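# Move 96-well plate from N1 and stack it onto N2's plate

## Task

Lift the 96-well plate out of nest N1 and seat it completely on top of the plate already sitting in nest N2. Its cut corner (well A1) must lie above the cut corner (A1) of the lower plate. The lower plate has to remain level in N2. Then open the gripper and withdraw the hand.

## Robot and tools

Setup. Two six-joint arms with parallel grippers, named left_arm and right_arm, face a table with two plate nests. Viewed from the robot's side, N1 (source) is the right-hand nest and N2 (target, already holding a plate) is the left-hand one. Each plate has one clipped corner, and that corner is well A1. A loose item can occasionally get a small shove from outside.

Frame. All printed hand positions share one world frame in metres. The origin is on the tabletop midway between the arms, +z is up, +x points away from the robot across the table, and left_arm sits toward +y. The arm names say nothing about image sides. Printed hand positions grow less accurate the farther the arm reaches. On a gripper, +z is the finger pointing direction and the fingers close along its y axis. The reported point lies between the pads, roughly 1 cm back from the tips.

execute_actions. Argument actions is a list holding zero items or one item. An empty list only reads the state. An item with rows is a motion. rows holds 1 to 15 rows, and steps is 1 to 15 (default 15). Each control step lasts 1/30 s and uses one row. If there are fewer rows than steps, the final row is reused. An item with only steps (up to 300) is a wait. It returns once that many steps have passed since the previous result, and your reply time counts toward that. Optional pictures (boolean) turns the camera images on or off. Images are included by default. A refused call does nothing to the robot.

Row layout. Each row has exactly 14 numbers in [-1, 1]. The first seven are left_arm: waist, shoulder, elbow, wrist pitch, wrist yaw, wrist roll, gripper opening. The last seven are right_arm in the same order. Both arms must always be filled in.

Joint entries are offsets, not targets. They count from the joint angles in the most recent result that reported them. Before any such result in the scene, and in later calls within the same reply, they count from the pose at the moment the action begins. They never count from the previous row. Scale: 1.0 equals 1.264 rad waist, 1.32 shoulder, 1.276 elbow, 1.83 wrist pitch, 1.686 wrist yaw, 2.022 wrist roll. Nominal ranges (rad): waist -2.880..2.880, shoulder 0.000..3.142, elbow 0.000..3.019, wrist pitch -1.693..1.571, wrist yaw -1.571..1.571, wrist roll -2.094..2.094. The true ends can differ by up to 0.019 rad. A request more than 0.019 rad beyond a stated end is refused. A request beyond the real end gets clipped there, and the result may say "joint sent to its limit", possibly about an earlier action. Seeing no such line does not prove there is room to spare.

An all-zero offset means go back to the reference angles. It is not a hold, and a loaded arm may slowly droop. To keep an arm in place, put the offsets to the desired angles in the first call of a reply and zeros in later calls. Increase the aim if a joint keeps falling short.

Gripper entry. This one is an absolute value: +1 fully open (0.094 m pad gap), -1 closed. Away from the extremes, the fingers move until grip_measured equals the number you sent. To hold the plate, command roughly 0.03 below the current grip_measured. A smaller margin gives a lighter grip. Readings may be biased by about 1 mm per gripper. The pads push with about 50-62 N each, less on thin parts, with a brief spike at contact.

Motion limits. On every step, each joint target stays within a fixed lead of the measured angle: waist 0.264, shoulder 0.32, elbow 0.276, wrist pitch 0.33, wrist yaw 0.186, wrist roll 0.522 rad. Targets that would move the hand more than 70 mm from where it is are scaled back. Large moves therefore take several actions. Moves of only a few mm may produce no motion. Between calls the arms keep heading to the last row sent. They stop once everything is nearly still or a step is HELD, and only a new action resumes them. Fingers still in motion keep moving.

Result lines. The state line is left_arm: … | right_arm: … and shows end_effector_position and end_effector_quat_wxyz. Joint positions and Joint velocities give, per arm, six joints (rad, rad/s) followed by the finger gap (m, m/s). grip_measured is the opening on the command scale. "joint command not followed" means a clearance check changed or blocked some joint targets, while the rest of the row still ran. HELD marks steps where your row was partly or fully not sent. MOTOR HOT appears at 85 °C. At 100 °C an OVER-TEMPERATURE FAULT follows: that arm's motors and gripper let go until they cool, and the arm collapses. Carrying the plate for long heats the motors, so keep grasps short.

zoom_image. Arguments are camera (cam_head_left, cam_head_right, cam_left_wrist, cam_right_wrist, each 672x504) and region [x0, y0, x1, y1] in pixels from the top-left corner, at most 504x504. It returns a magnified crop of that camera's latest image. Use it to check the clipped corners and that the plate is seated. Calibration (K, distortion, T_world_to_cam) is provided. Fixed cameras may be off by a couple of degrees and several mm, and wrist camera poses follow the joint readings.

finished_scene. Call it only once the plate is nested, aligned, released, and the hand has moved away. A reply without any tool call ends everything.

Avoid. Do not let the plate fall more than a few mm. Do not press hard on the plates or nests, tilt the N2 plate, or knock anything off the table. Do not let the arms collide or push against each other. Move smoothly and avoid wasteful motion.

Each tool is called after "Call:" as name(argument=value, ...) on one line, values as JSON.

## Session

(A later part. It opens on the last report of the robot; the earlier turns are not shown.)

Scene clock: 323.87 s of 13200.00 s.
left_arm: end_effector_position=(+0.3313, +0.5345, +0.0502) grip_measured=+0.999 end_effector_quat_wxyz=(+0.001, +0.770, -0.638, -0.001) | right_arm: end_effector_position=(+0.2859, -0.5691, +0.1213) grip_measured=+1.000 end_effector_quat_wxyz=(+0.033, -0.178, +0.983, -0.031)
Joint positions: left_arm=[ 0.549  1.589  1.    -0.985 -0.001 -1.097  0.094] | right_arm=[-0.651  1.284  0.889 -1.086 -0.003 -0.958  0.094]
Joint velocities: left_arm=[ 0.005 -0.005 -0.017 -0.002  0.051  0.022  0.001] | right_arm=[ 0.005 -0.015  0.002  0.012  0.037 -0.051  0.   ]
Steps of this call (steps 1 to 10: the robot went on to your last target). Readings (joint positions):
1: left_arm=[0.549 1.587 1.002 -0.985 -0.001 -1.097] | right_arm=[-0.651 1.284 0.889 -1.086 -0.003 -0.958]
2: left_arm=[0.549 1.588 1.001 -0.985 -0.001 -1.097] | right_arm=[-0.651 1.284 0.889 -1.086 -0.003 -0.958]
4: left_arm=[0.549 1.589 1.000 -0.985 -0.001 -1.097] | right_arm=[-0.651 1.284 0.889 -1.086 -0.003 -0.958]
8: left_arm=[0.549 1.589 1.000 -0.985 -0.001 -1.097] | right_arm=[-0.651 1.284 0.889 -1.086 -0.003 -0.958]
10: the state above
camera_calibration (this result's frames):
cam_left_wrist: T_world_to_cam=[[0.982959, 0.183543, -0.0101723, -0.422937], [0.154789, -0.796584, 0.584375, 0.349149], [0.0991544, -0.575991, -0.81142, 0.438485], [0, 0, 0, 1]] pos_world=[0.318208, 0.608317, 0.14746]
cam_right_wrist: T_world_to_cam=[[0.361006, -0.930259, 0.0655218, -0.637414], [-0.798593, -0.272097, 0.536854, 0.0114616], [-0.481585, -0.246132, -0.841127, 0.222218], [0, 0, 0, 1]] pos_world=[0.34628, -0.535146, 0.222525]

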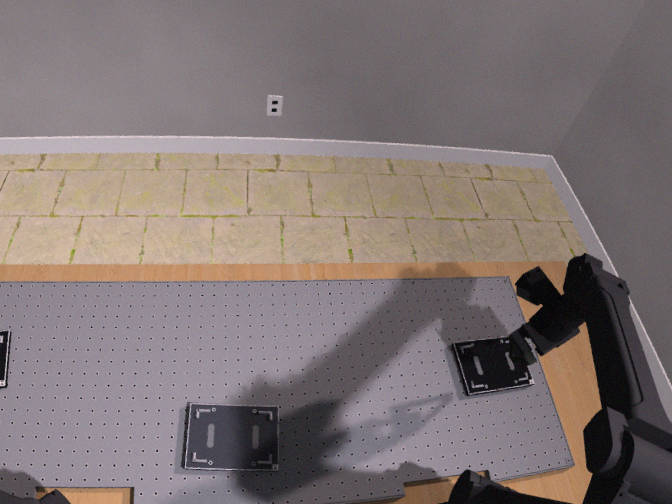

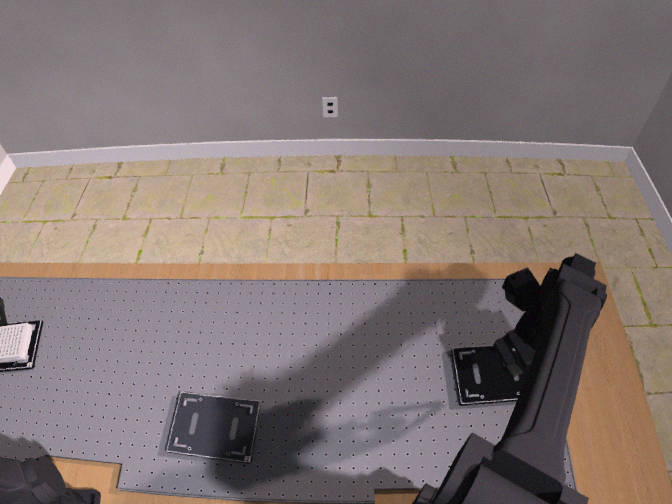

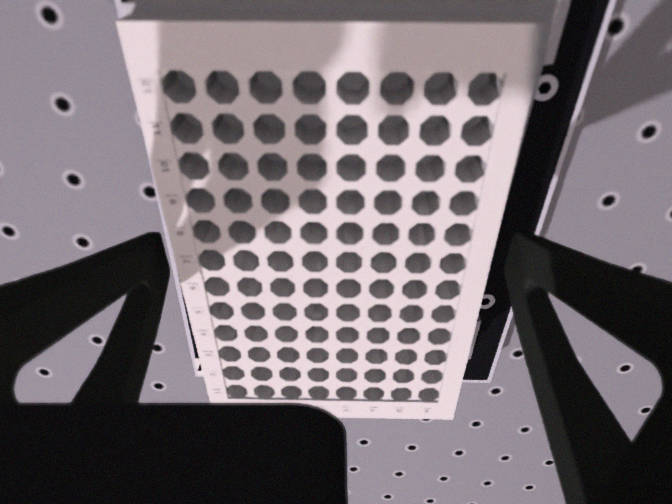

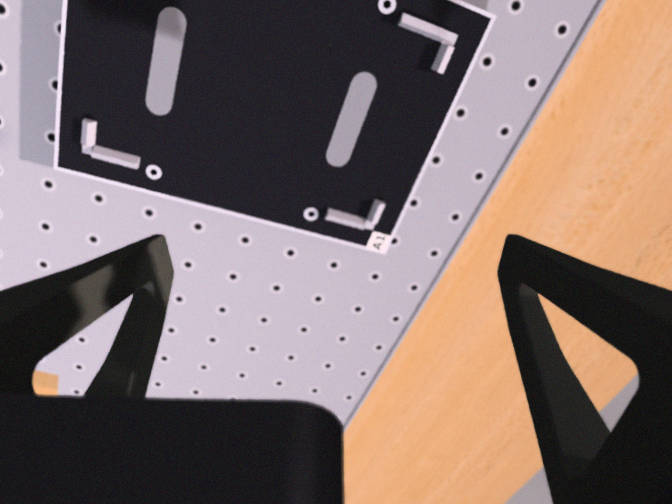

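Call:
execute_actions(actions=[{"rows":[[0,0,0,0,0,0,0.9,0,0,0.01,0,0,0,1],[0,0,0,0,0,0,0.85,0,0,0.01,0,0,0,1],[0,0,0,0,0,0,0.8,0,0,0.01,0,0,0,1],[0,0,0,0,0,0,0.77,0,0,0.01,0,0,0,1],[0,0,0,0,0,0,0.74,0,0,0.01,0,0,0,1],[0,0,0,0,0,0,0.71,0,0,0.01,0,0,0,1],[0,0,0,0,0,0,0.67,0,0,0.01,0,0,0,1]]}], pictures=false)

Call:
execute_actions(actions=[{"rows":[[0,0,0.015,0,0,0.004,0.67,0,0,0,0,0,0,1],[0,0,0.022,0,0,0.008,0.67,0,0,0,0,0,0,1],[0,0,0.028,0,0,0.012,0.67,0,0,0,0,0,0,1],[0,0,0.032,-0.004,0,0.016,0.67,0,0,0,0,0,0,1],[0,0,0.036,-0.008,0,0.016,0.67,0,0,0,0,0,0,1],[0,0,0.039,-0.011,0,0.016,0.67,0,0,0,0,0,0,1],[0,0,0.042,-0.013,0,0.016,0.67,0,0,0,0,0,0,1]]}])

Scene clock: 335.57 s of 13200.00 s.
left_arm: end_effector_position=(+0.3313, +0.5345, +0.0502) grip_measured=+0.700 end_effector_quat_wxyz=(+0.001, +0.770, -0.638, -0.001) | right_arm: end_effector_position=(+0.2859, -0.5691, +0.1213) grip_measured=+1.000 end_effector_quat_wxyz=(+0.033, -0.178, +0.983, -0.031)
Joint positions: left_arm=[ 0.549  1.589  1.    -0.985 -0.001 -1.097  0.08 ] | right_arm=[-0.651  1.284  0.889 -1.086 -0.003 -0.958  0.094]
Joint velocities: left_arm=[-0.005  0.005  0.007 -0.002 -0.007  0.051  0.001] | right_arm=[ 0.015 -0.015 -0.017 -0.002 -0.037  0.037  0.   ]
Steps of this call (steps 1 to 15: the robot went on to your last target; steps 16 to 90: nothing new was sent; then 8.20 s passed at rest; steps 91 to 105: all 15 steps of this action). Readings (joint positions):
91: left_arm=[0.549 1.589 1.000 -0.985 -0.001 -1.097] | right_arm=[-0.651 1.284 0.889 -1.086 -0.003 -0.958]
92: left_arm=[0.549 1.589 1.000 -0.985 -0.001 -1.097] | right_arm=[-0.651 1.284 0.889 -1.086 -0.003 -0.958]
94: left_arm=[0.549 1.589 1.000 -0.985 -0.001 -1.097] | right_arm=[-0.651 1.284 0.889 -1.086 -0.003 -0.958]
98: left_arm=[0.549 1.589 1.000 -0.985 -0.001 -1.097] | right_arm=[-0.651 1.284 0.889 -1.086 -0.003 -0.958]
105: the state above

Scene clock: 336.07 s of 13200.00 s.
left_arm: end_effector_position=(+0.3310, +0.5342, +0.0518) grip_measured=+0.700 end_effector_quat_wxyz=(+0.004, +0.765, -0.644, -0.001) | right_arm: end_effector_position=(+0.2859, -0.5691, +0.1213) grip_measured=+1.000 end_effector_quat_wxyz=(+0.033, -0.178, +0.983, -0.031)
Joint positions: left_arm=[ 0.549  1.589  1.005 -0.995 -0.001 -1.081  0.08 ] | right_arm=[-0.651  1.284  0.889 -1.086 -0.003 -0.958  0.094]
Joint velocities: left_arm=[-0.005 -0.015 -0.012  0.007 -0.051 -0.11  -0.   ] | right_arm=[-0.015 -0.005 -0.012 -0.007 -0.066 -0.051  0.   ]
Steps of this call (steps 1 to 15: all 15 steps of this action). Readings (joint positions):
1: left_arm=[0.549 1.589 1.000 -0.985 -0.001 -1.097] | right_arm=[-0.651 1.284 0.889 -1.086 -0.003 -0.958]
2: left_arm=[0.549 1.589 1.000 -0.985 -0.001 -1.097] | right_arm=[-0.651 1.284 0.889 -1.086 -0.003 -0.958]
4: left_arm=[0.549 1.589 1.000 -0.985 -0.001 -1.092] | right_arm=[-0.651 1.284 0.889 -1.086 -0.003 -0.958]
8: left_arm=[0.549 1.589 1.002 -0.992 -0.001 -1.085] | right_arm=[-0.651 1.284 0.889 -1.086 -0.003 -0.958]
15: the state above
camera_calibration (this result's frames):
cam_left_wrist: T_world_to_cam=[[0.985716, 0.167726, -0.0152103, -0.414803], [0.144646, -0.796888, 0.586556, 0.351496], [0.0862597, -0.580378, -0.809766, 0.4462], [0, 0, 0, 1]] pos_world=[0.319546, 0.60864, 0.148836]
cam_right_wrist: T_world_to_cam=[[0.361006, -0.930259, 0.0655218, -0.637414], [-0.798593, -0.272097, 0.536854, 0.0114616], [-0.481585, -0.246132, -0.841127, 0.222218], [0, 0, 0, 1]] pos_world=[0.34628, -0.535146, 0.222525]

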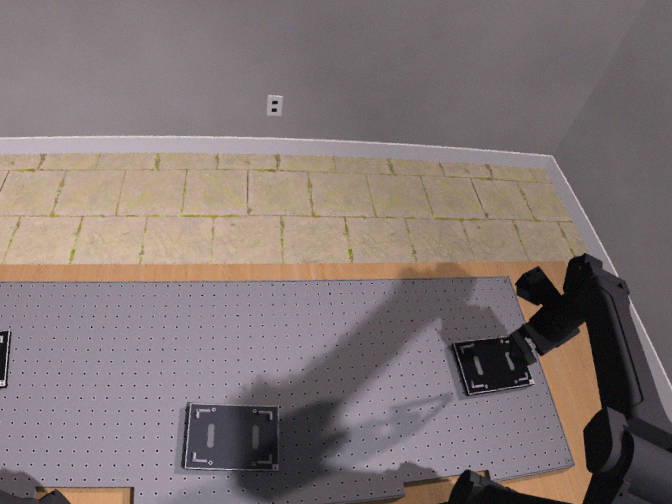

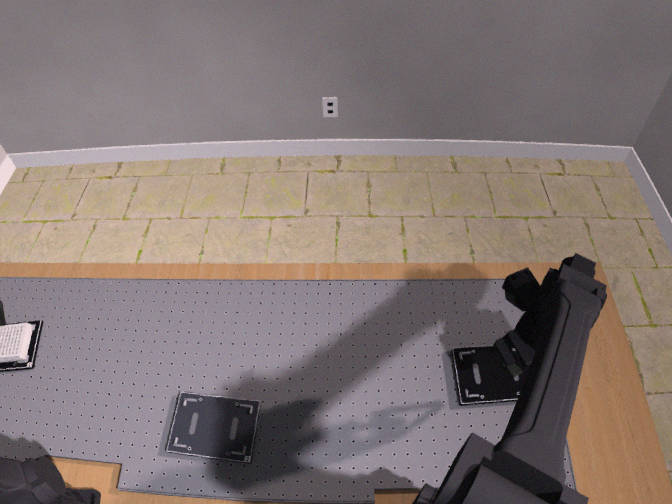

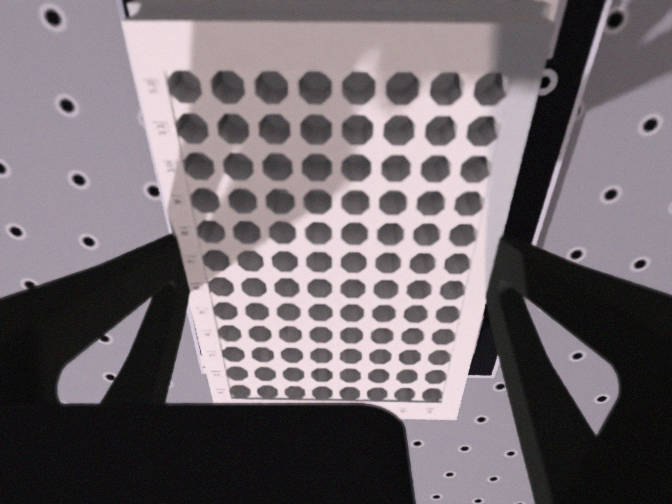

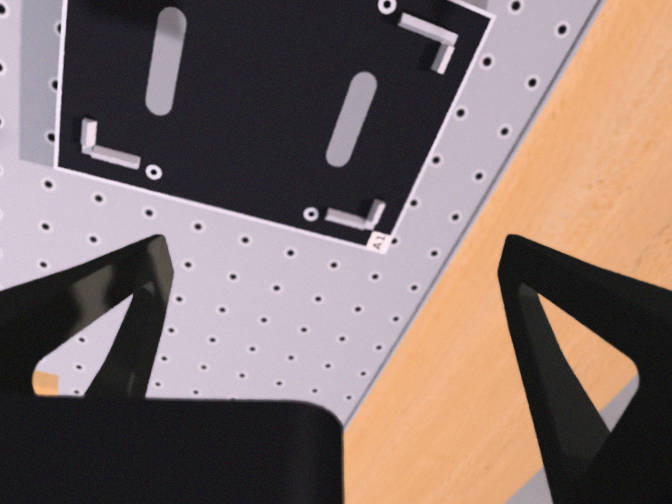

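Call:
execute_actions(actions=[{"rows":[[0,0,0.025,0,0,0.011,0.66,0,0,0.01,0,0,0,1],[0,0,0.032,0,0,0.011,0.66,0,0,0.01,0,0,0,1],[0,0,0.038,0,0,0.011,0.66,0,0,0.01,0,0,0,1],[0,0,0.042,0,0,0.011,0.66,0,0,0.01,0,0,0,1],[0,0,0.045,0,0,0.011,0.66,0,0,0.01,0,0,0,1],[0,0,0.048,0,0,0.011,0.66,0,0,0.01,0,0,0,1],[0,0,0.051,0,0,0.011,0.66,0,0,0.01,0,0,0,1]]}])

Scene clock: 344.57 s of 13200.00 s.
left_arm: end_effector_position=(+0.3378, +0.5395, +0.0579) grip_measured=+0.700 end_effector_quat_wxyz=(-0.006, +0.763, -0.647, +0.001) | right_arm: end_effector_position=(+0.2859, -0.5691, +0.1213) grip_measured=+1.000 end_effector_quat_wxyz=(+0.033, -0.178, +0.983, -0.031)
Joint positions: left_arm=[ 0.549  1.589  1.024 -0.995 -0.001 -1.074  0.08 ] | right_arm=[-0.651  1.284  0.889 -1.086 -0.003 -0.958  0.094]
Joint velocities: left_arm=[-0.005 -0.005  0.007 -0.012  0.007  0.037  0.001] | right_arm=[-0.015 -0.005  0.007 -0.007 -0.007 -0.022  0.   ]
Steps of this call (steps 1 to 15: the robot went on to your last target; steps 16 to 90: nothing new was sent; then 5.00 s passed at rest; steps 91 to 105: all 15 steps of this action). Readings (joint positions):
91: left_arm=[0.549 1.589 1.005 -0.995 -0.001 -1.079] | right_arm=[-0.651 1.284 0.889 -1.086 -0.003 -0.958]
92: left_arm=[0.549 1.589 1.005 -0.995 -0.001 -1.078] | right_arm=[-0.651 1.284 0.889 -1.086 -0.003 -0.958]
94: left_arm=[0.549 1.589 1.006 -0.995 -0.001 -1.077] | right_arm=[-0.651 1.284 0.889 -1.086 -0.003 -0.958]
98: left_arm=[0.549 1.589 1.014 -0.995 -0.001 -1.075] | right_arm=[-0.651 1.284 0.889 -1.086 -0.003 -0.958]
105: the state above
camera_calibration (this result's frames):
cam_left_wrist: T_world_to_cam=[[0.986948, 0.161033, 0.00155624, -0.420101], [0.130377, -0.804661, 0.579243, 0.360582], [0.0945294, -0.57148, -0.815153, 0.446367], [0, 0, 0, 1]] pos_world=[0.325412, 0.612887, 0.155647]
cam_right_wrist: T_world_to_cam=[[0.361006, -0.930259, 0.0655218, -0.637414], [-0.798593, -0.272097, 0.536854, 0.0114616], [-0.481585, -0.246132, -0.841127, 0.222218], [0, 0, 0, 1]] pos_world=[0.34628, -0.535146, 0.222525]

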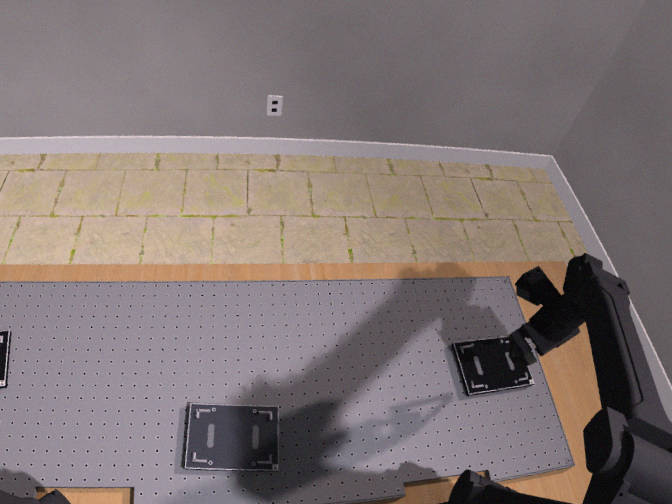

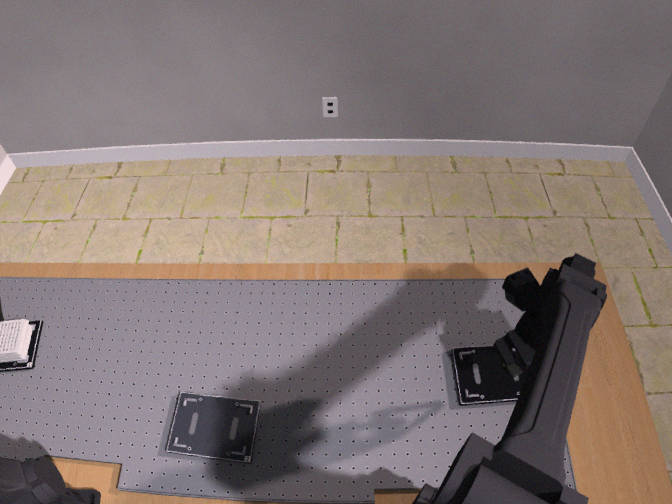

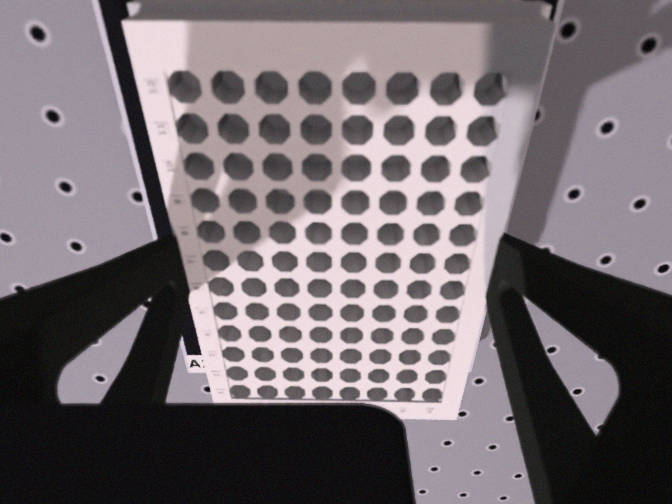

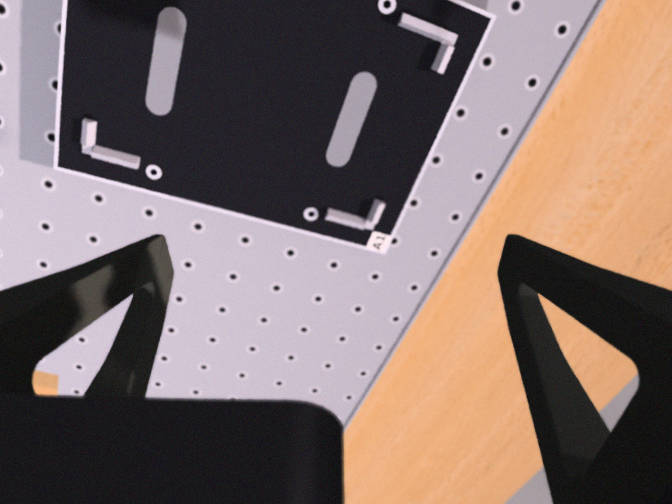

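Call:
execute_actions(actions=[{"rows":[[0,0.005,-0.002,0,0,0,0.66,0,0,0.01,0,0,0,1],[0,0.009,-0.004,0,0,0,0.66,0,0,0.01,0,0,0,1],[0,0.012,-0.005,0,0,0,0.66,0,0,0.01,0,0,0,1],[0,0.015,-0.006,0,0,0,0.66,0,0,0.01,0,0,0,1],[0,0.017,-0.007,0,0,0,0.66,0,0,0.01,0,0,0,1],[0,0.019,-0.007,0,0,0,0.66,0,0,0.01,0,0,0,1],[0,0.021,-0.007,0,0,0,0.66,0,0,0.01,0,0,0,1]]}])

Scene clock: 351.70 s of 13200.00 s.
left_arm: end_effector_position=(+0.3346, +0.5371, +0.0502) grip_measured=+0.700 end_effector_quat_wxyz=(+0.004, +0.763, -0.647, -0.001) | right_arm: end_effector_position=(+0.2859, -0.5691, +0.1213) grip_measured=+1.000 end_effector_quat_wxyz=(+0.033, -0.178, +0.983, -0.031)
Joint positions: left_arm=[ 0.549  1.603  1.018 -0.995 -0.001 -1.074  0.08 ] | right_arm=[-0.651  1.284  0.889 -1.086 -0.003 -0.958  0.094]
Joint velocities: left_arm=[-0.005 -0.005 -0.002 -0.007 -0.022  0.007  0.   ] | right_arm=[-0.015 -0.024 -0.002 -0.002 -0.022 -0.007  0.   ]
Steps of this call (steps 1 to 15: the robot went on to your last target; steps 16 to 90: nothing new was sent; then 3.63 s passed at rest; steps 91 to 105: all 15 steps of this action). Readings (joint positions):
91: left_arm=[0.549 1.589 1.024 -0.995 -0.001 -1.074] | right_arm=[-0.651 1.284 0.889 -1.086 -0.003 -0.958]
92: left_arm=[0.549 1.589 1.024 -0.995 -0.001 -1.074] | right_arm=[-0.651 1.284 0.889 -1.086 -0.003 -0.958]
94: left_arm=[0.549 1.589 1.024 -0.995 -0.001 -1.074] | right_arm=[-0.651 1.284 0.889 -1.086 -0.003 -0.958]
98: left_arm=[0.549 1.594 1.021 -0.995 -0.001 -1.074] | right_arm=[-0.651 1.284 0.889 -1.086 -0.003 -0.958]
105: the state above
camera_calibration (this result's frames):
cam_left_wrist: T_world_to_cam=[[0.986826, 0.160938, -0.0165291, -0.41556], [0.139862, -0.797286, 0.587174, 0.355938], [0.0813202, -0.58175, -0.809292, 0.448623], [0, 0, 0, 1]] pos_world=[0.323821, 0.61165, 0.1472]
cam_right_wrist: T_world_to_cam=[[0.361006, -0.930259, 0.0655218, -0.637414], [-0.798593, -0.272097, 0.536854, 0.0114616], [-0.481585, -0.246132, -0.841127, 0.222218], [0, 0, 0, 1]] pos_world=[0.34628, -0.535146, 0.222525]

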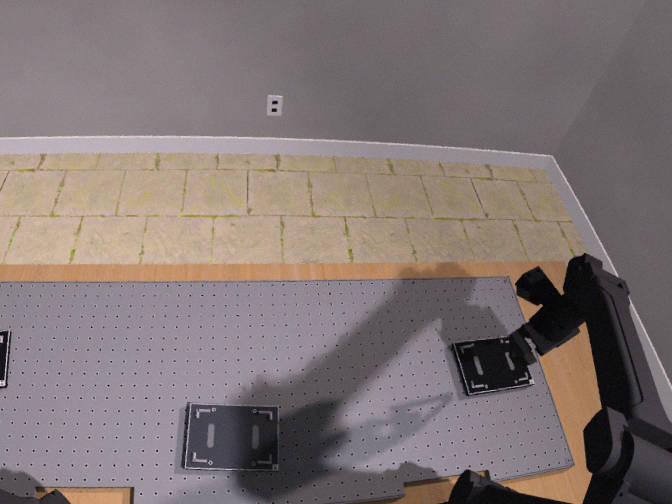

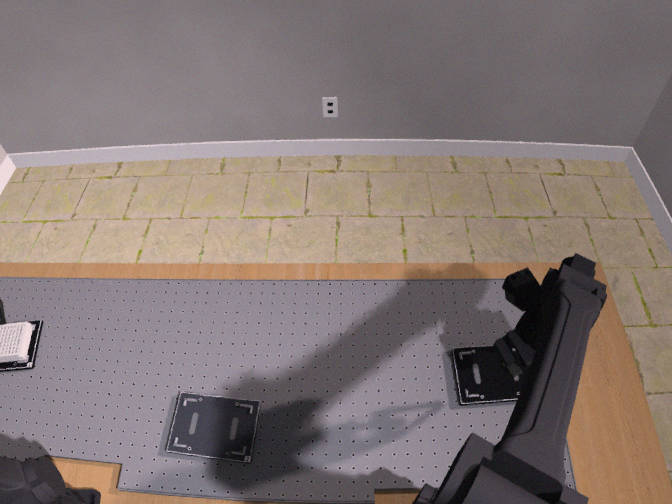

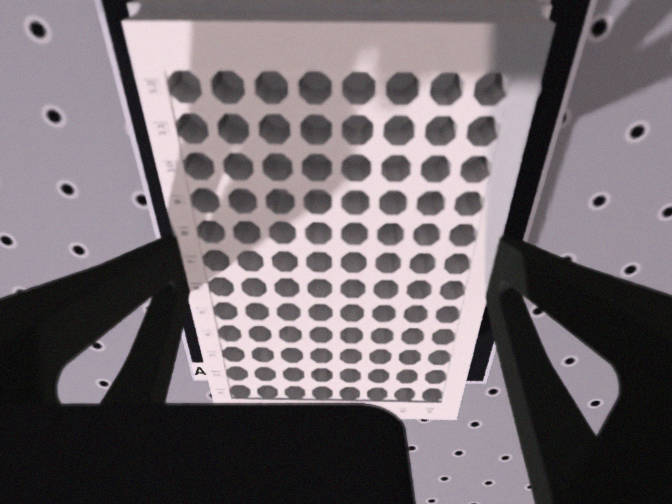

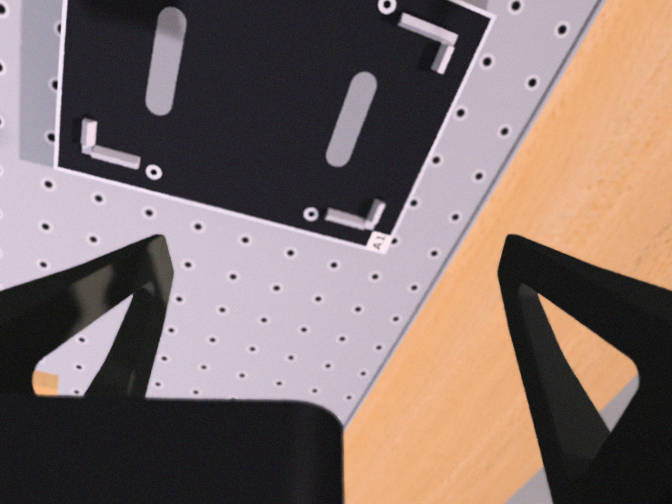

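Call:
execute_actions(actions=[{"rows":[[0.005,-0.005,0.01,0.006,0,0,0.66,0,0,0.01,0,0,0,1],[0.01,-0.005,0.01,0.013,0,0,0.66,0,0,0.01,0,0,0,1]]}], pictures=false)

Call:
execute_actions(actions=[{"rows":[[0,0.006,0,0.003,0,0,0.66,0,0,0,0,0,0,1],[0,0.011,0,0.005,0,0,0.66,0,0,0,0,0,0,1],[0,0.015,0,0.007,0,0,0.66,0,0,0,0,0,0,1],[0,0.018,0,0.009,0,0,0.66,0,0,0,0,0,0,1],[0,0.021,0,0.01,0,0,0.66,0,0,0,0,0,0,1]]}])

Scene clock: 360.47 s of 13200.00 s.
left_arm: end_effector_position=(+0.3350, +0.5402, +0.0502) grip_measured=+0.700 end_effector_quat_wxyz=(+0.000, +0.764, -0.645, -0.000) | right_arm: end_effector_position=(+0.2859, -0.5691, +0.1213) grip_measured=+1.000 end_effector_quat_wxyz=(+0.033, -0.178, +0.983, -0.031)
Joint positions: left_arm=[ 0.554  1.603  1.018 -0.986 -0.001 -1.074  0.08 ] | right_arm=[-0.651  1.284  0.889 -1.086 -0.003 -0.958  0.094]
Joint velocities: left_arm=[-0.005 -0.005 -0.017 -0.012 -0.037  0.007  0.   ] | right_arm=[-0.005  0.005  0.007 -0.022 -0.051  0.007  0.   ]
Steps of this call (steps 1 to 15: the robot went on to your last target; steps 16 to 90: nothing new was sent; then 5.27 s passed at rest; steps 91 to 105: all 15 steps of this action). Readings (joint positions):
91: left_arm=[0.549 1.603 1.018 -0.995 -0.001 -1.074] | right_arm=[-0.651 1.284 0.889 -1.086 -0.003 -0.958]
92: left_arm=[0.549 1.603 1.018 -0.993 -0.001 -1.074] | right_arm=[-0.651 1.284 0.889 -1.086 -0.003 -0.958]
94: left_arm=[0.551 1.603 1.018 -0.989 -0.001 -1.074] | right_arm=[-0.651 1.284 0.889 -1.086 -0.003 -0.958]
98: left_arm=[0.554 1.603 1.018 -0.986 -0.001 -1.074] | right_arm=[-0.651 1.284 0.889 -1.086 -0.003 -0.958]
105: the state above

Scene clock: 360.97 s of 13200.00 s.
left_arm: end_effector_position=(+0.3349, +0.5401, +0.0490) grip_measured=+0.700 end_effector_quat_wxyz=(+0.001, +0.764, -0.645, -0.001) | right_arm: end_effector_position=(+0.2859, -0.5691, +0.1213) grip_measured=+1.000 end_effector_quat_wxyz=(+0.033, -0.178, +0.983, -0.031)
Joint positions: left_arm=[ 0.554  1.606  1.018 -0.986 -0.001 -1.074  0.08 ] | right_arm=[-0.651  1.284  0.889 -1.086 -0.003 -0.958  0.094]
Joint velocities: left_arm=[-0.015 -0.005 -0.007  0.002 -0.037  0.037  0.   ] | right_arm=[-0.005 -0.005  0.002  0.017  0.007  0.022  0.   ]
Steps of this call (steps 1 to 15: all 15 steps of this action). Readings (joint positions):
1: left_arm=[0.554 1.603 1.018 -0.986 -0.001 -1.074] | right_arm=[-0.651 1.284 0.889 -1.086 -0.003 -0.958]
2: left_arm=[0.554 1.603 1.018 -0.986 -0.001 -1.074] | right_arm=[-0.651 1.284 0.889 -1.086 -0.003 -0.958]
4: left_arm=[0.554 1.603 1.018 -0.986 -0.001 -1.074] | right_arm=[-0.651 1.284 0.889 -1.086 -0.003 -0.958]
8: left_arm=[0.554 1.606 1.018 -0.986 -0.001 -1.074] | right_arm=[-0.651 1.284 0.889 -1.086 -0.003 -0.958]
15: the state above
camera_calibration (this result's frames):
cam_left_wrist: T_world_to_cam=[[0.986022, 0.166261, -0.010836, -0.419229], [0.14113, -0.798876, 0.584704, 0.359612], [0.0885568, -0.57806, -0.811174, 0.44506], [0, 0, 0, 1]] pos_world=[0.323204, 0.614258, 0.146212]
cam_right_wrist: T_world_to_cam=[[0.361006, -0.930259, 0.0655218, -0.637414], [-0.798593, -0.272097, 0.536854, 0.0114616], [-0.481585, -0.246132, -0.841127, 0.222218], [0, 0, 0, 1]] pos_world=[0.34628, -0.535146, 0.222525]

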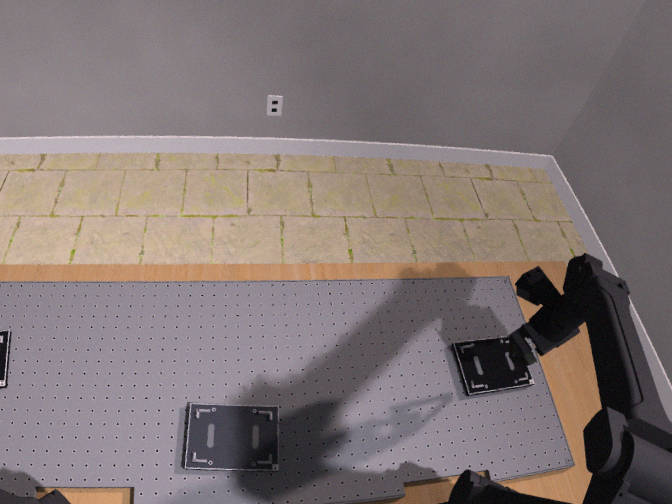

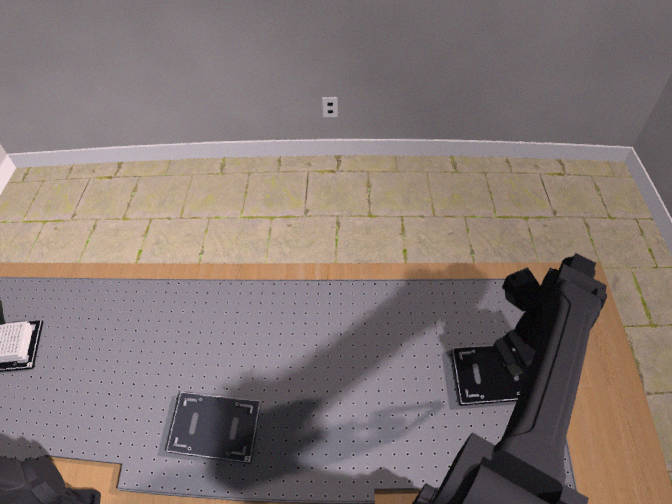

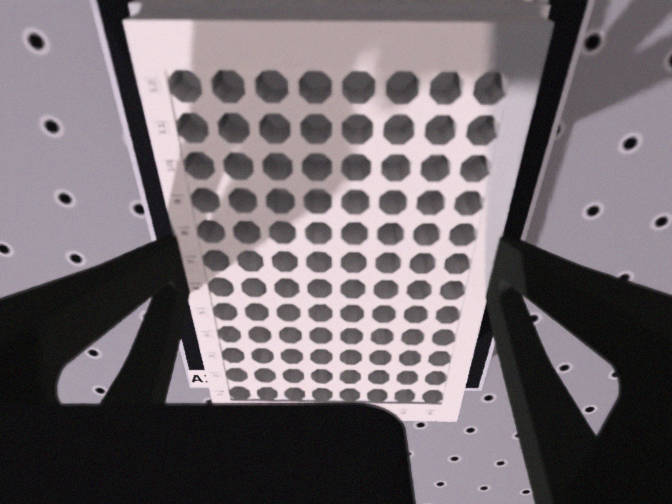

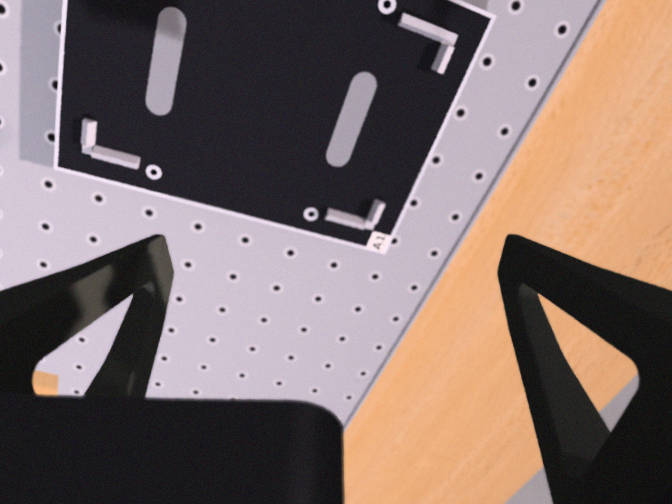

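Call:
execute_actions(actions=[{"rows":[[0,0.01,0,0,0,0.006,0.66,0,0,0.01,0,0,0,1],[0,0.01,0,0,0,0.012,0.66,0,0,0.01,0,0,0,1],[0,0.01,0,0,0,0.012,0.66,0,0,0.01,0,0,0,1],[0,0.01,0,0,0,0.012,0.66,0,0,0.01,0,0,0,1],[0,0.01,0,0,0,0.012,0.66,0,0,0.01,0,0,0,1],[0,0.01,0,0,0,0.012,0.66,0,0,0.01,0,0,0,1],[0,0.015,0,0,0,0.012,0.66,0,0,0.01,0,0,0,1],[0,0.022,0,0.005,0,0.012,0.66,0,0,0.01,0,0,0,1]]}])

Call:
zoom_image(camera="cam_left_wrist", region=[80,0,600,60])

Scene clock: 368.67 s of 13200.00 s.
left_arm: end_effector_position=(+0.3349, +0.5401, +0.0490) grip_measured=+0.700 end_effector_quat_wxyz=(+0.001, +0.764, -0.645, -0.001) | right_arm: end_effector_position=(+0.2859, -0.5691, +0.1213) grip_measured=+1.000 end_effector_quat_wxyz=(+0.033, -0.178, +0.983, -0.031)
Joint positions: left_arm=[ 0.554  1.606  1.018 -0.986 -0.001 -1.072  0.08 ] | right_arm=[-0.651  1.284  0.889 -1.086 -0.003 -0.958  0.094]
Joint velocities: left_arm=[ 0.005 -0.005 -0.017  0.002  0.022  0.022 -0.   ] | right_arm=[-0.015  0.005 -0.012 -0.007 -0.051  0.095  0.   ]
Steps of this call (steps 1 to 15: the robot went on to your last target; steps 16 to 90: nothing new was sent; then 4.20 s passed at rest; steps 91 to 105: all 15 steps of this action). Readings (joint positions):
91: left_arm=[0.554 1.606 1.018 -0.986 -0.001 -1.074] | right_arm=[-0.651 1.284 0.889 -1.086 -0.003 -0.958]
92: left_arm=[0.554 1.606 1.018 -0.986 -0.001 -1.073] | right_arm=[-0.651 1.284 0.889 -1.086 -0.003 -0.958]
94: left_arm=[0.554 1.606 1.018 -0.986 -0.001 -1.072] | right_arm=[-0.651 1.284 0.889 -1.086 -0.003 -0.958]
98: left_arm=[0.554 1.606 1.018 -0.986 -0.001 -1.072] | right_arm=[-0.651 1.284 0.889 -1.086 -0.003 -0.958]
105: the state above
camera_calibration (this result's frames):
cam_left_wrist: T_world_to_cam=[[0.986338, 0.16438, -0.0108347, -0.418318], [0.139605, -0.799141, 0.584708, 0.360266], [0.0874558, -0.578232, -0.811171, 0.445522], [0, 0, 0, 1]] pos_world=[0.323345, 0.614281, 0.146212]
cam_right_wrist: T_world_to_cam=[[0.361006, -0.930259, 0.0655218, -0.637414], [-0.798593, -0.272097, 0.536854, 0.0114616], [-0.481585, -0.246132, -0.841127, 0.222218], [0, 0, 0, 1]] pos_world=[0.34628, -0.535146, 0.222525]

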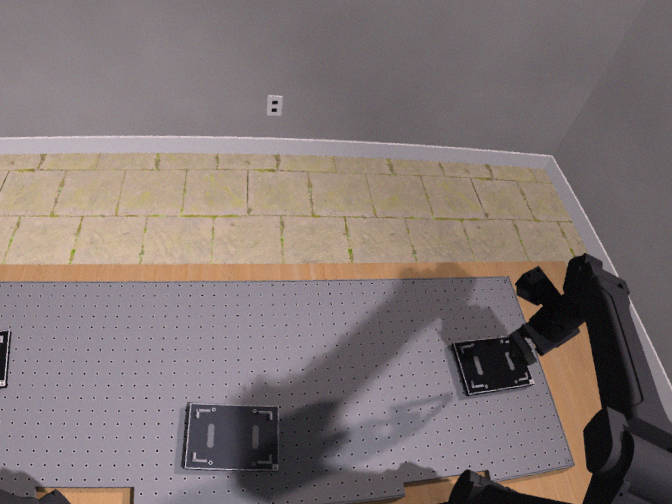

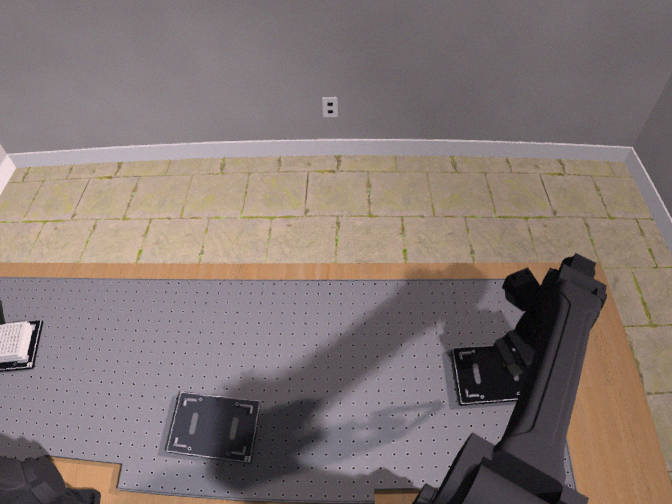

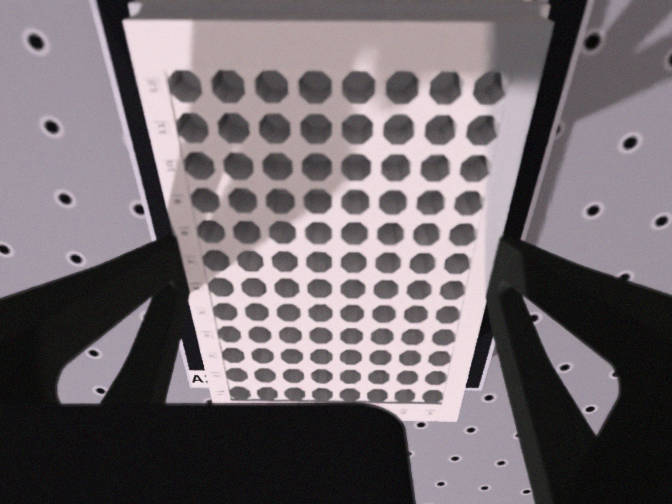

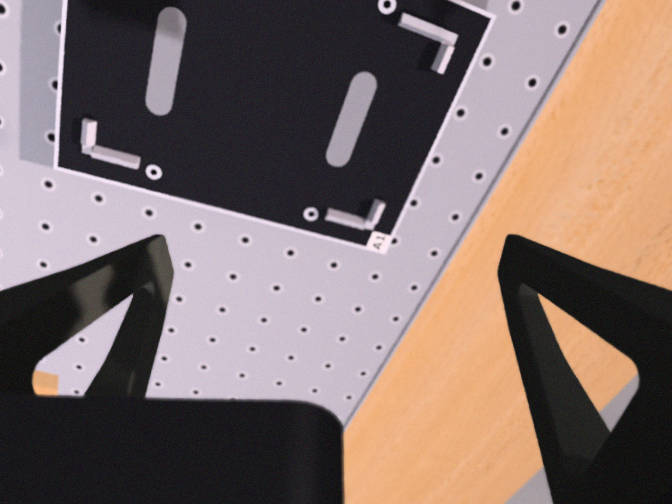

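Region (80, 0, 600, 60) is 520x60 pixels. A region can be at most 504 by 504 pixels.

Call:
execute_actions(actions=[{"rows":[[0,-0.009,0.01,0,0,0,0.66,0,0,0.01,0,0,0,1],[0,-0.009,0.01,0,0,0,0.66,0,0,0.01,0,0,0,1],[0,-0.009,0.01,0,0,0,0.66,0,0,0.01,0,0,0,1],[0,-0.009,0.01,0,0,0.007,0.66,0,0,0.01,0,0,0,1],[0,-0.009,0.01,0,0,0.013,0.66,0,0,0.01,0,0,0,1]]}], pictures=false)

Call:
execute_actions(actions=[{"rows":[[0,0.01,0,0,0,0,0.66,0,0,0,0,0,0,1],[0,0.016,0,0.004,0,0,0.66,0,0,0,0,0,0,1],[0,0.022,0,0.006,0,0,0.66,0,0,0,0,0,0,1]]}])

Call:
zoom_image(camera="cam_head_right", region=[0,310,50,380])

Scene clock: 376.87 s of 13200.00 s.
left_arm: end_effector_position=(+0.3350, +0.5402, +0.0494) grip_measured=+0.700 end_effector_quat_wxyz=(+0.001, +0.761, -0.648, -0.000) | right_arm: end_effector_position=(+0.2859, -0.5691, +0.1213) grip_measured=+1.000 end_effector_quat_wxyz=(+0.033, -0.178, +0.983, -0.031)
Joint positions: left_arm=[ 0.554  1.605  1.018 -0.986 -0.001 -1.065  0.08 ] | right_arm=[-0.651  1.284  0.889 -1.086 -0.003 -0.958  0.094]
Joint velocities: left_arm=[-0.005 -0.015 -0.002  0.017 -0.022 -0.007  0.002] | right_arm=[-0.005 -0.005 -0.002 -0.012 -0.037 -0.081  0.   ]
Steps of this call (steps 1 to 15: the robot went on to your last target; steps 16 to 90: nothing new was sent; then 4.70 s passed at rest; steps 91 to 105: all 15 steps of this action). Readings (joint positions):
91: left_arm=[0.554 1.605 1.018 -0.986 -0.001 -1.072] | right_arm=[-0.651 1.284 0.889 -1.086 -0.003 -0.958]
92: left_arm=[0.554 1.605 1.018 -0.986 -0.001 -1.072] | right_arm=[-0.651 1.284 0.889 -1.086 -0.003 -0.958]
94: left_arm=[0.554 1.605 1.018 -0.986 -0.001 -1.072] | right_arm=[-0.651 1.284 0.889 -1.086 -0.003 -0.958]
98: left_arm=[0.554 1.605 1.018 -0.986 -0.001 -1.067] | right_arm=[-0.651 1.284 0.889 -1.086 -0.003 -0.958]
105: the state above

Scene clock: 377.37 s of 13200.00 s.
left_arm: end_effector_position=(+0.3349, +0.5402, +0.0491) grip_measured=+0.700 end_effector_quat_wxyz=(+0.001, +0.761, -0.648, -0.001) | right_arm: end_effector_position=(+0.2859, -0.5691, +0.1213) grip_measured=+1.000 end_effector_quat_wxyz=(+0.033, -0.178, +0.983, -0.031)
Joint positions: left_arm=[ 0.554  1.605  1.018 -0.986 -0.001 -1.065  0.08 ] | right_arm=[-0.651  1.284  0.889 -1.086 -0.003 -0.958  0.094]
Joint velocities: left_arm=[-0.015 -0.015 -0.022 -0.002 -0.022  0.066 -0.001] | right_arm=[-0.005  0.005 -0.007  0.007  0.022  0.037  0.   ]
Steps of this call (steps 1 to 15: all 15 steps of this action). Readings (joint positions):
1: left_arm=[0.554 1.605 1.018 -0.986 -0.001 -1.065] | right_arm=[-0.651 1.284 0.889 -1.086 -0.003 -0.958]
2: left_arm=[0.554 1.605 1.018 -0.986 -0.001 -1.065] | right_arm=[-0.651 1.284 0.889 -1.086 -0.003 -0.958]
4: left_arm=[0.554 1.605 1.018 -0.986 -0.001 -1.065] | right_arm=[-0.651 1.284 0.889 -1.086 -0.003 -0.958]
8: left_arm=[0.554 1.605 1.018 -0.986 -0.001 -1.065] | right_arm=[-0.651 1.284 0.889 -1.086 -0.003 -0.958]
15: the state above
camera_calibration (this result's frames):
cam_left_wrist: T_world_to_cam=[[0.987506, 0.157229, -0.0104966, -0.41489], [0.13363, -0.800259, 0.584575, 0.362801], [0.0835121, -0.578675, -0.811272, 0.447218], [0, 0, 0, 1]] pos_world=[0.323877, 0.614361, 0.146376]
cam_right_wrist: T_world_to_cam=[[0.361006, -0.930259, 0.0655218, -0.637414], [-0.798593, -0.272097, 0.536854, 0.0114616], [-0.481585, -0.246132, -0.841127, 0.222218], [0, 0, 0, 1]] pos_world=[0.34628, -0.535146, 0.222525]

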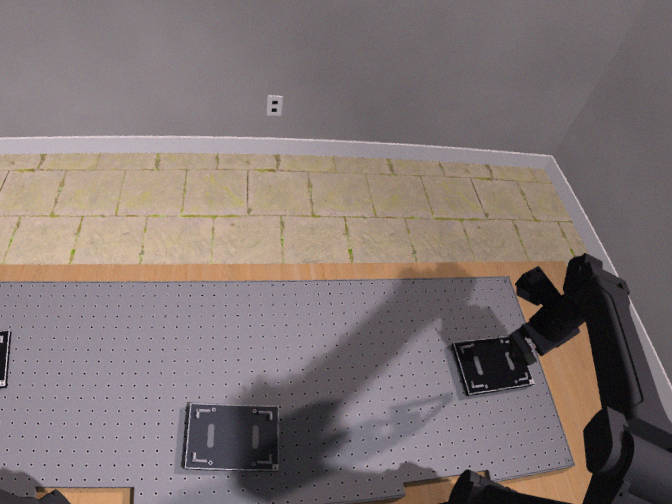

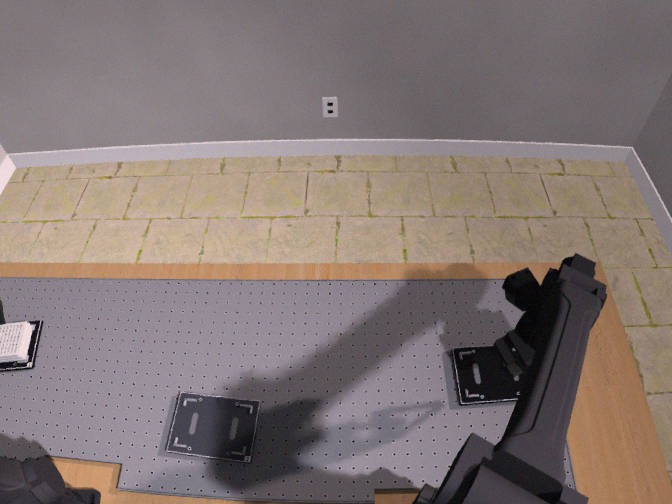

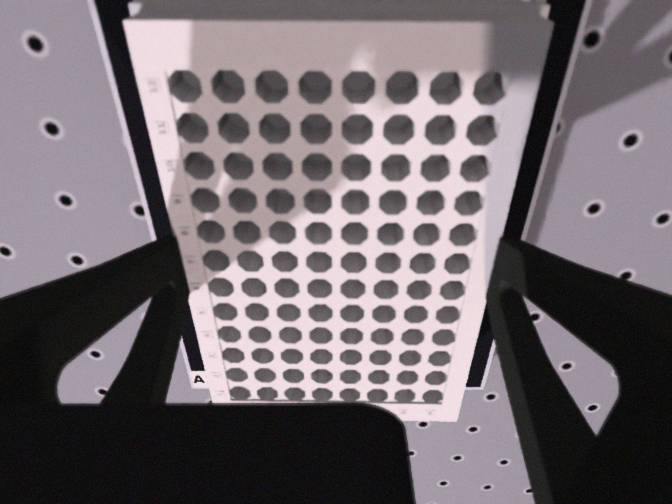

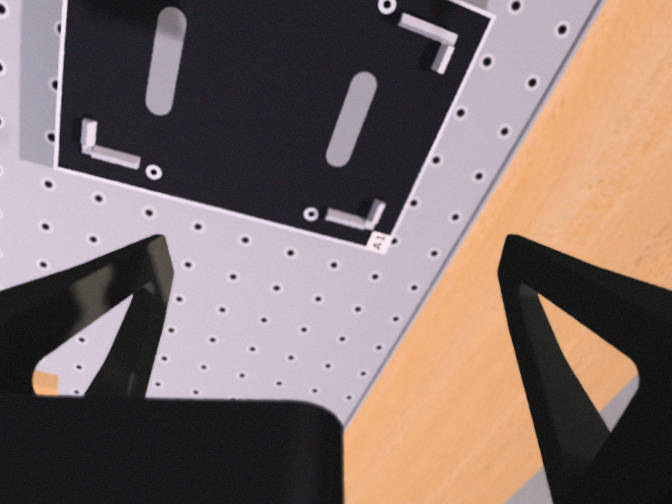

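Region (0, 310, 50, 380) of cam_head_right's 672x504 image, scaled by 7.200, with more detail than that image has; it fills the left 360 columns of this view, and the rest is white.

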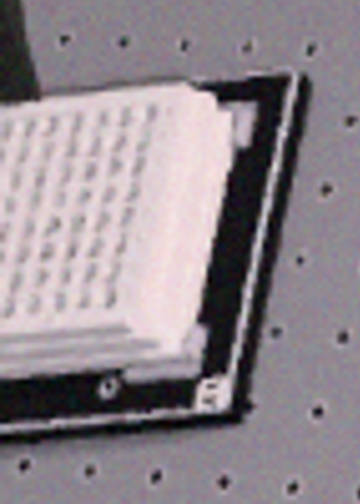

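Call:
execute_actions(actions=[{"rows":[[0,-0.008,0.01,0,0,0,0.66,0,0,0.01,0,0,0,1],[0,-0.008,0.01,0,0,0,0.66,0,0,0.01,0,0,0,1],[0,-0.008,0.01,0,0,0,0.66,0,0,0.01,0,0,0,1],[-0.005,-0.008,0.01,0,0,0,0.66,0,0,0.01,0,0,0,1],[-0.009,-0.008,0.01,0,0,0,0.66,0,0,0.01,0,0,0,1],[-0.012,-0.008,0.01,0,0,0,0.66,0,0,0.01,0,0,0,1]]}], pictures=false)

Call:
execute_actions(actions=[{"rows":[[0,0.01,0,0,0,0,0.66,0,0,0,0,0,0,1],[0,0.016,0,0.004,0,0,0.66,0,0,0,0,0,0,1],[0,0.022,0,0.006,0,0,0.66,0,0,0,0,0,0,1]]}])

Scene clock: 386.10 s of 13200.00 s.
left_arm: end_effector_position=(+0.3356, +0.5393, +0.0494) grip_measured=+0.700 end_effector_quat_wxyz=(+0.001, +0.760, -0.649, -0.001) | right_arm: end_effector_position=(+0.2859, -0.5691, +0.1213) grip_measured=+1.000 end_effector_quat_wxyz=(+0.033, -0.178, +0.983, -0.031)
Joint positions: left_arm=[ 0.551  1.605  1.018 -0.986 -0.002 -1.065  0.08 ] | right_arm=[-0.651  1.284  0.889 -1.086 -0.003 -0.958  0.094]
Joint velocities: left_arm=[ 0.005  0.005  0.007  0.007  0.037  0.007 -0.001] | right_arm=[ 0.005 -0.005  0.002 -0.012 -0.037 -0.022  0.   ]
Steps of this call (steps 1 to 15: the robot went on to your last target; steps 16 to 90: nothing new was sent; then 5.23 s passed at rest; steps 91 to 105: all 15 steps of this action). Readings (joint positions):
91: left_arm=[0.554 1.605 1.018 -0.986 -0.001 -1.065] | right_arm=[-0.651 1.284 0.889 -1.086 -0.003 -0.958]
92: left_arm=[0.554 1.605 1.018 -0.986 -0.001 -1.065] | right_arm=[-0.651 1.284 0.889 -1.086 -0.003 -0.958]
94: left_arm=[0.554 1.605 1.018 -0.986 -0.001 -1.065] | right_arm=[-0.651 1.284 0.889 -1.086 -0.003 -0.958]
98: left_arm=[0.553 1.605 1.018 -0.986 -0.001 -1.065] | right_arm=[-0.651 1.284 0.889 -1.086 -0.003 -0.958]
105: the state above

Scene clock: 386.60 s of 13200.00 s.
left_arm: end_effector_position=(+0.3356, +0.5393, +0.0491) grip_measured=+0.700 end_effector_quat_wxyz=(+0.001, +0.760, -0.649, -0.001) | right_arm: end_effector_position=(+0.2859, -0.5691, +0.1213) grip_measured=+1.000 end_effector_quat_wxyz=(+0.033, -0.178, +0.983, -0.031)
Joint positions: left_arm=[ 0.551  1.605  1.018 -0.986 -0.002 -1.065  0.08 ] | right_arm=[-0.651  1.284  0.889 -1.086 -0.003 -0.958  0.094]
Joint velocities: left_arm=[-0.005 -0.005  0.002 -0.012 -0.066 -0.037  0.   ] | right_arm=[-0.015  0.005  0.012  0.022 -0.066 -0.022  0.   ]
Steps of this call (steps 1 to 15: all 15 steps of this action). Readings (joint positions):
1: left_arm=[0.551 1.605 1.018 -0.986 -0.002 -1.065] | right_arm=[-0.651 1.284 0.889 -1.086 -0.003 -0.958]
2: left_arm=[0.551 1.605 1.018 -0.986 -0.002 -1.065] | right_arm=[-0.651 1.284 0.889 -1.086 -0.003 -0.958]
4: left_arm=[0.551 1.605 1.018 -0.986 -0.002 -1.065] | right_arm=[-0.651 1.284 0.889 -1.086 -0.003 -0.958]
8: left_arm=[0.551 1.605 1.018 -0.986 -0.002 -1.065] | right_arm=[-0.651 1.284 0.889 -1.086 -0.003 -0.958]
15: the state above
camera_calibration (this result's frames):
cam_left_wrist: T_world_to_cam=[[0.987974, 0.154222, -0.0110536, -0.413924], [0.131596, -0.80119, 0.58376, 0.363252], [0.0811725, -0.578195, -0.811851, 0.447223], [0, 0, 0, 1]] pos_world=[0.324841, 0.613452, 0.146451]
cam_right_wrist: T_world_to_cam=[[0.361006, -0.930259, 0.0655218, -0.637414], [-0.798593, -0.272097, 0.536854, 0.0114616], [-0.481585, -0.246132, -0.841127, 0.222218], [0, 0, 0, 1]] pos_world=[0.34628, -0.535146, 0.222525]

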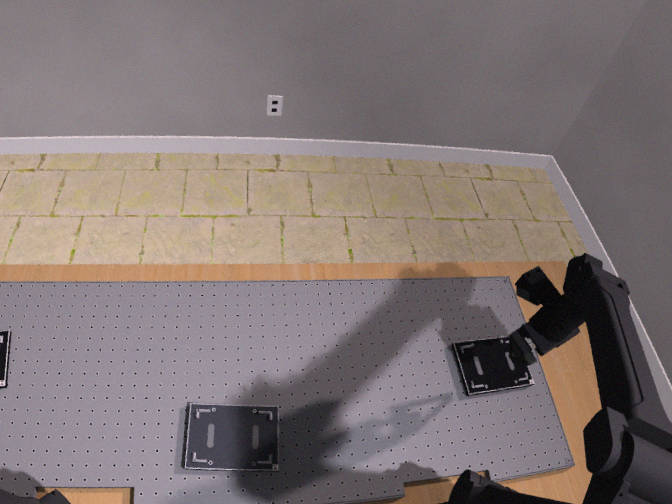

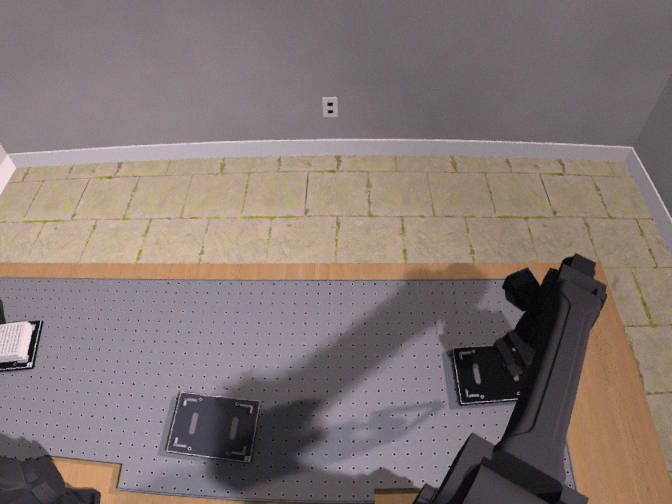

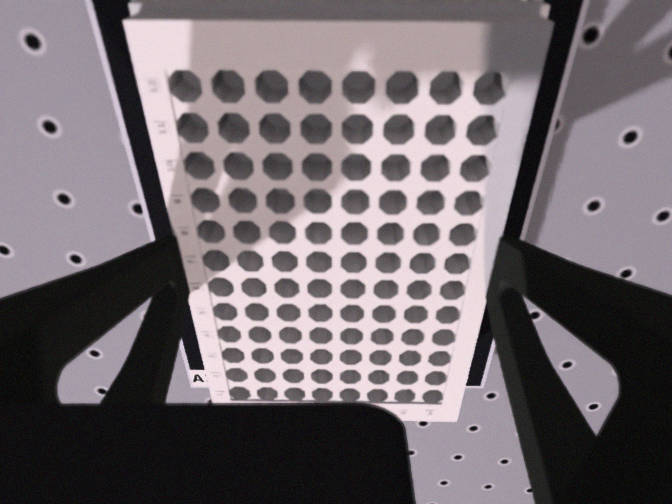

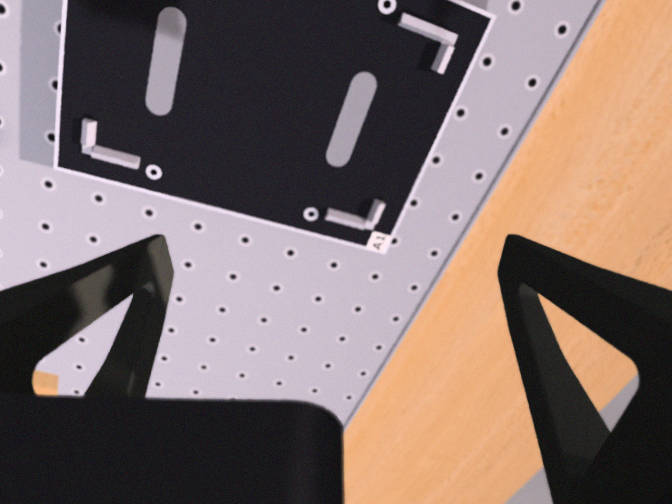

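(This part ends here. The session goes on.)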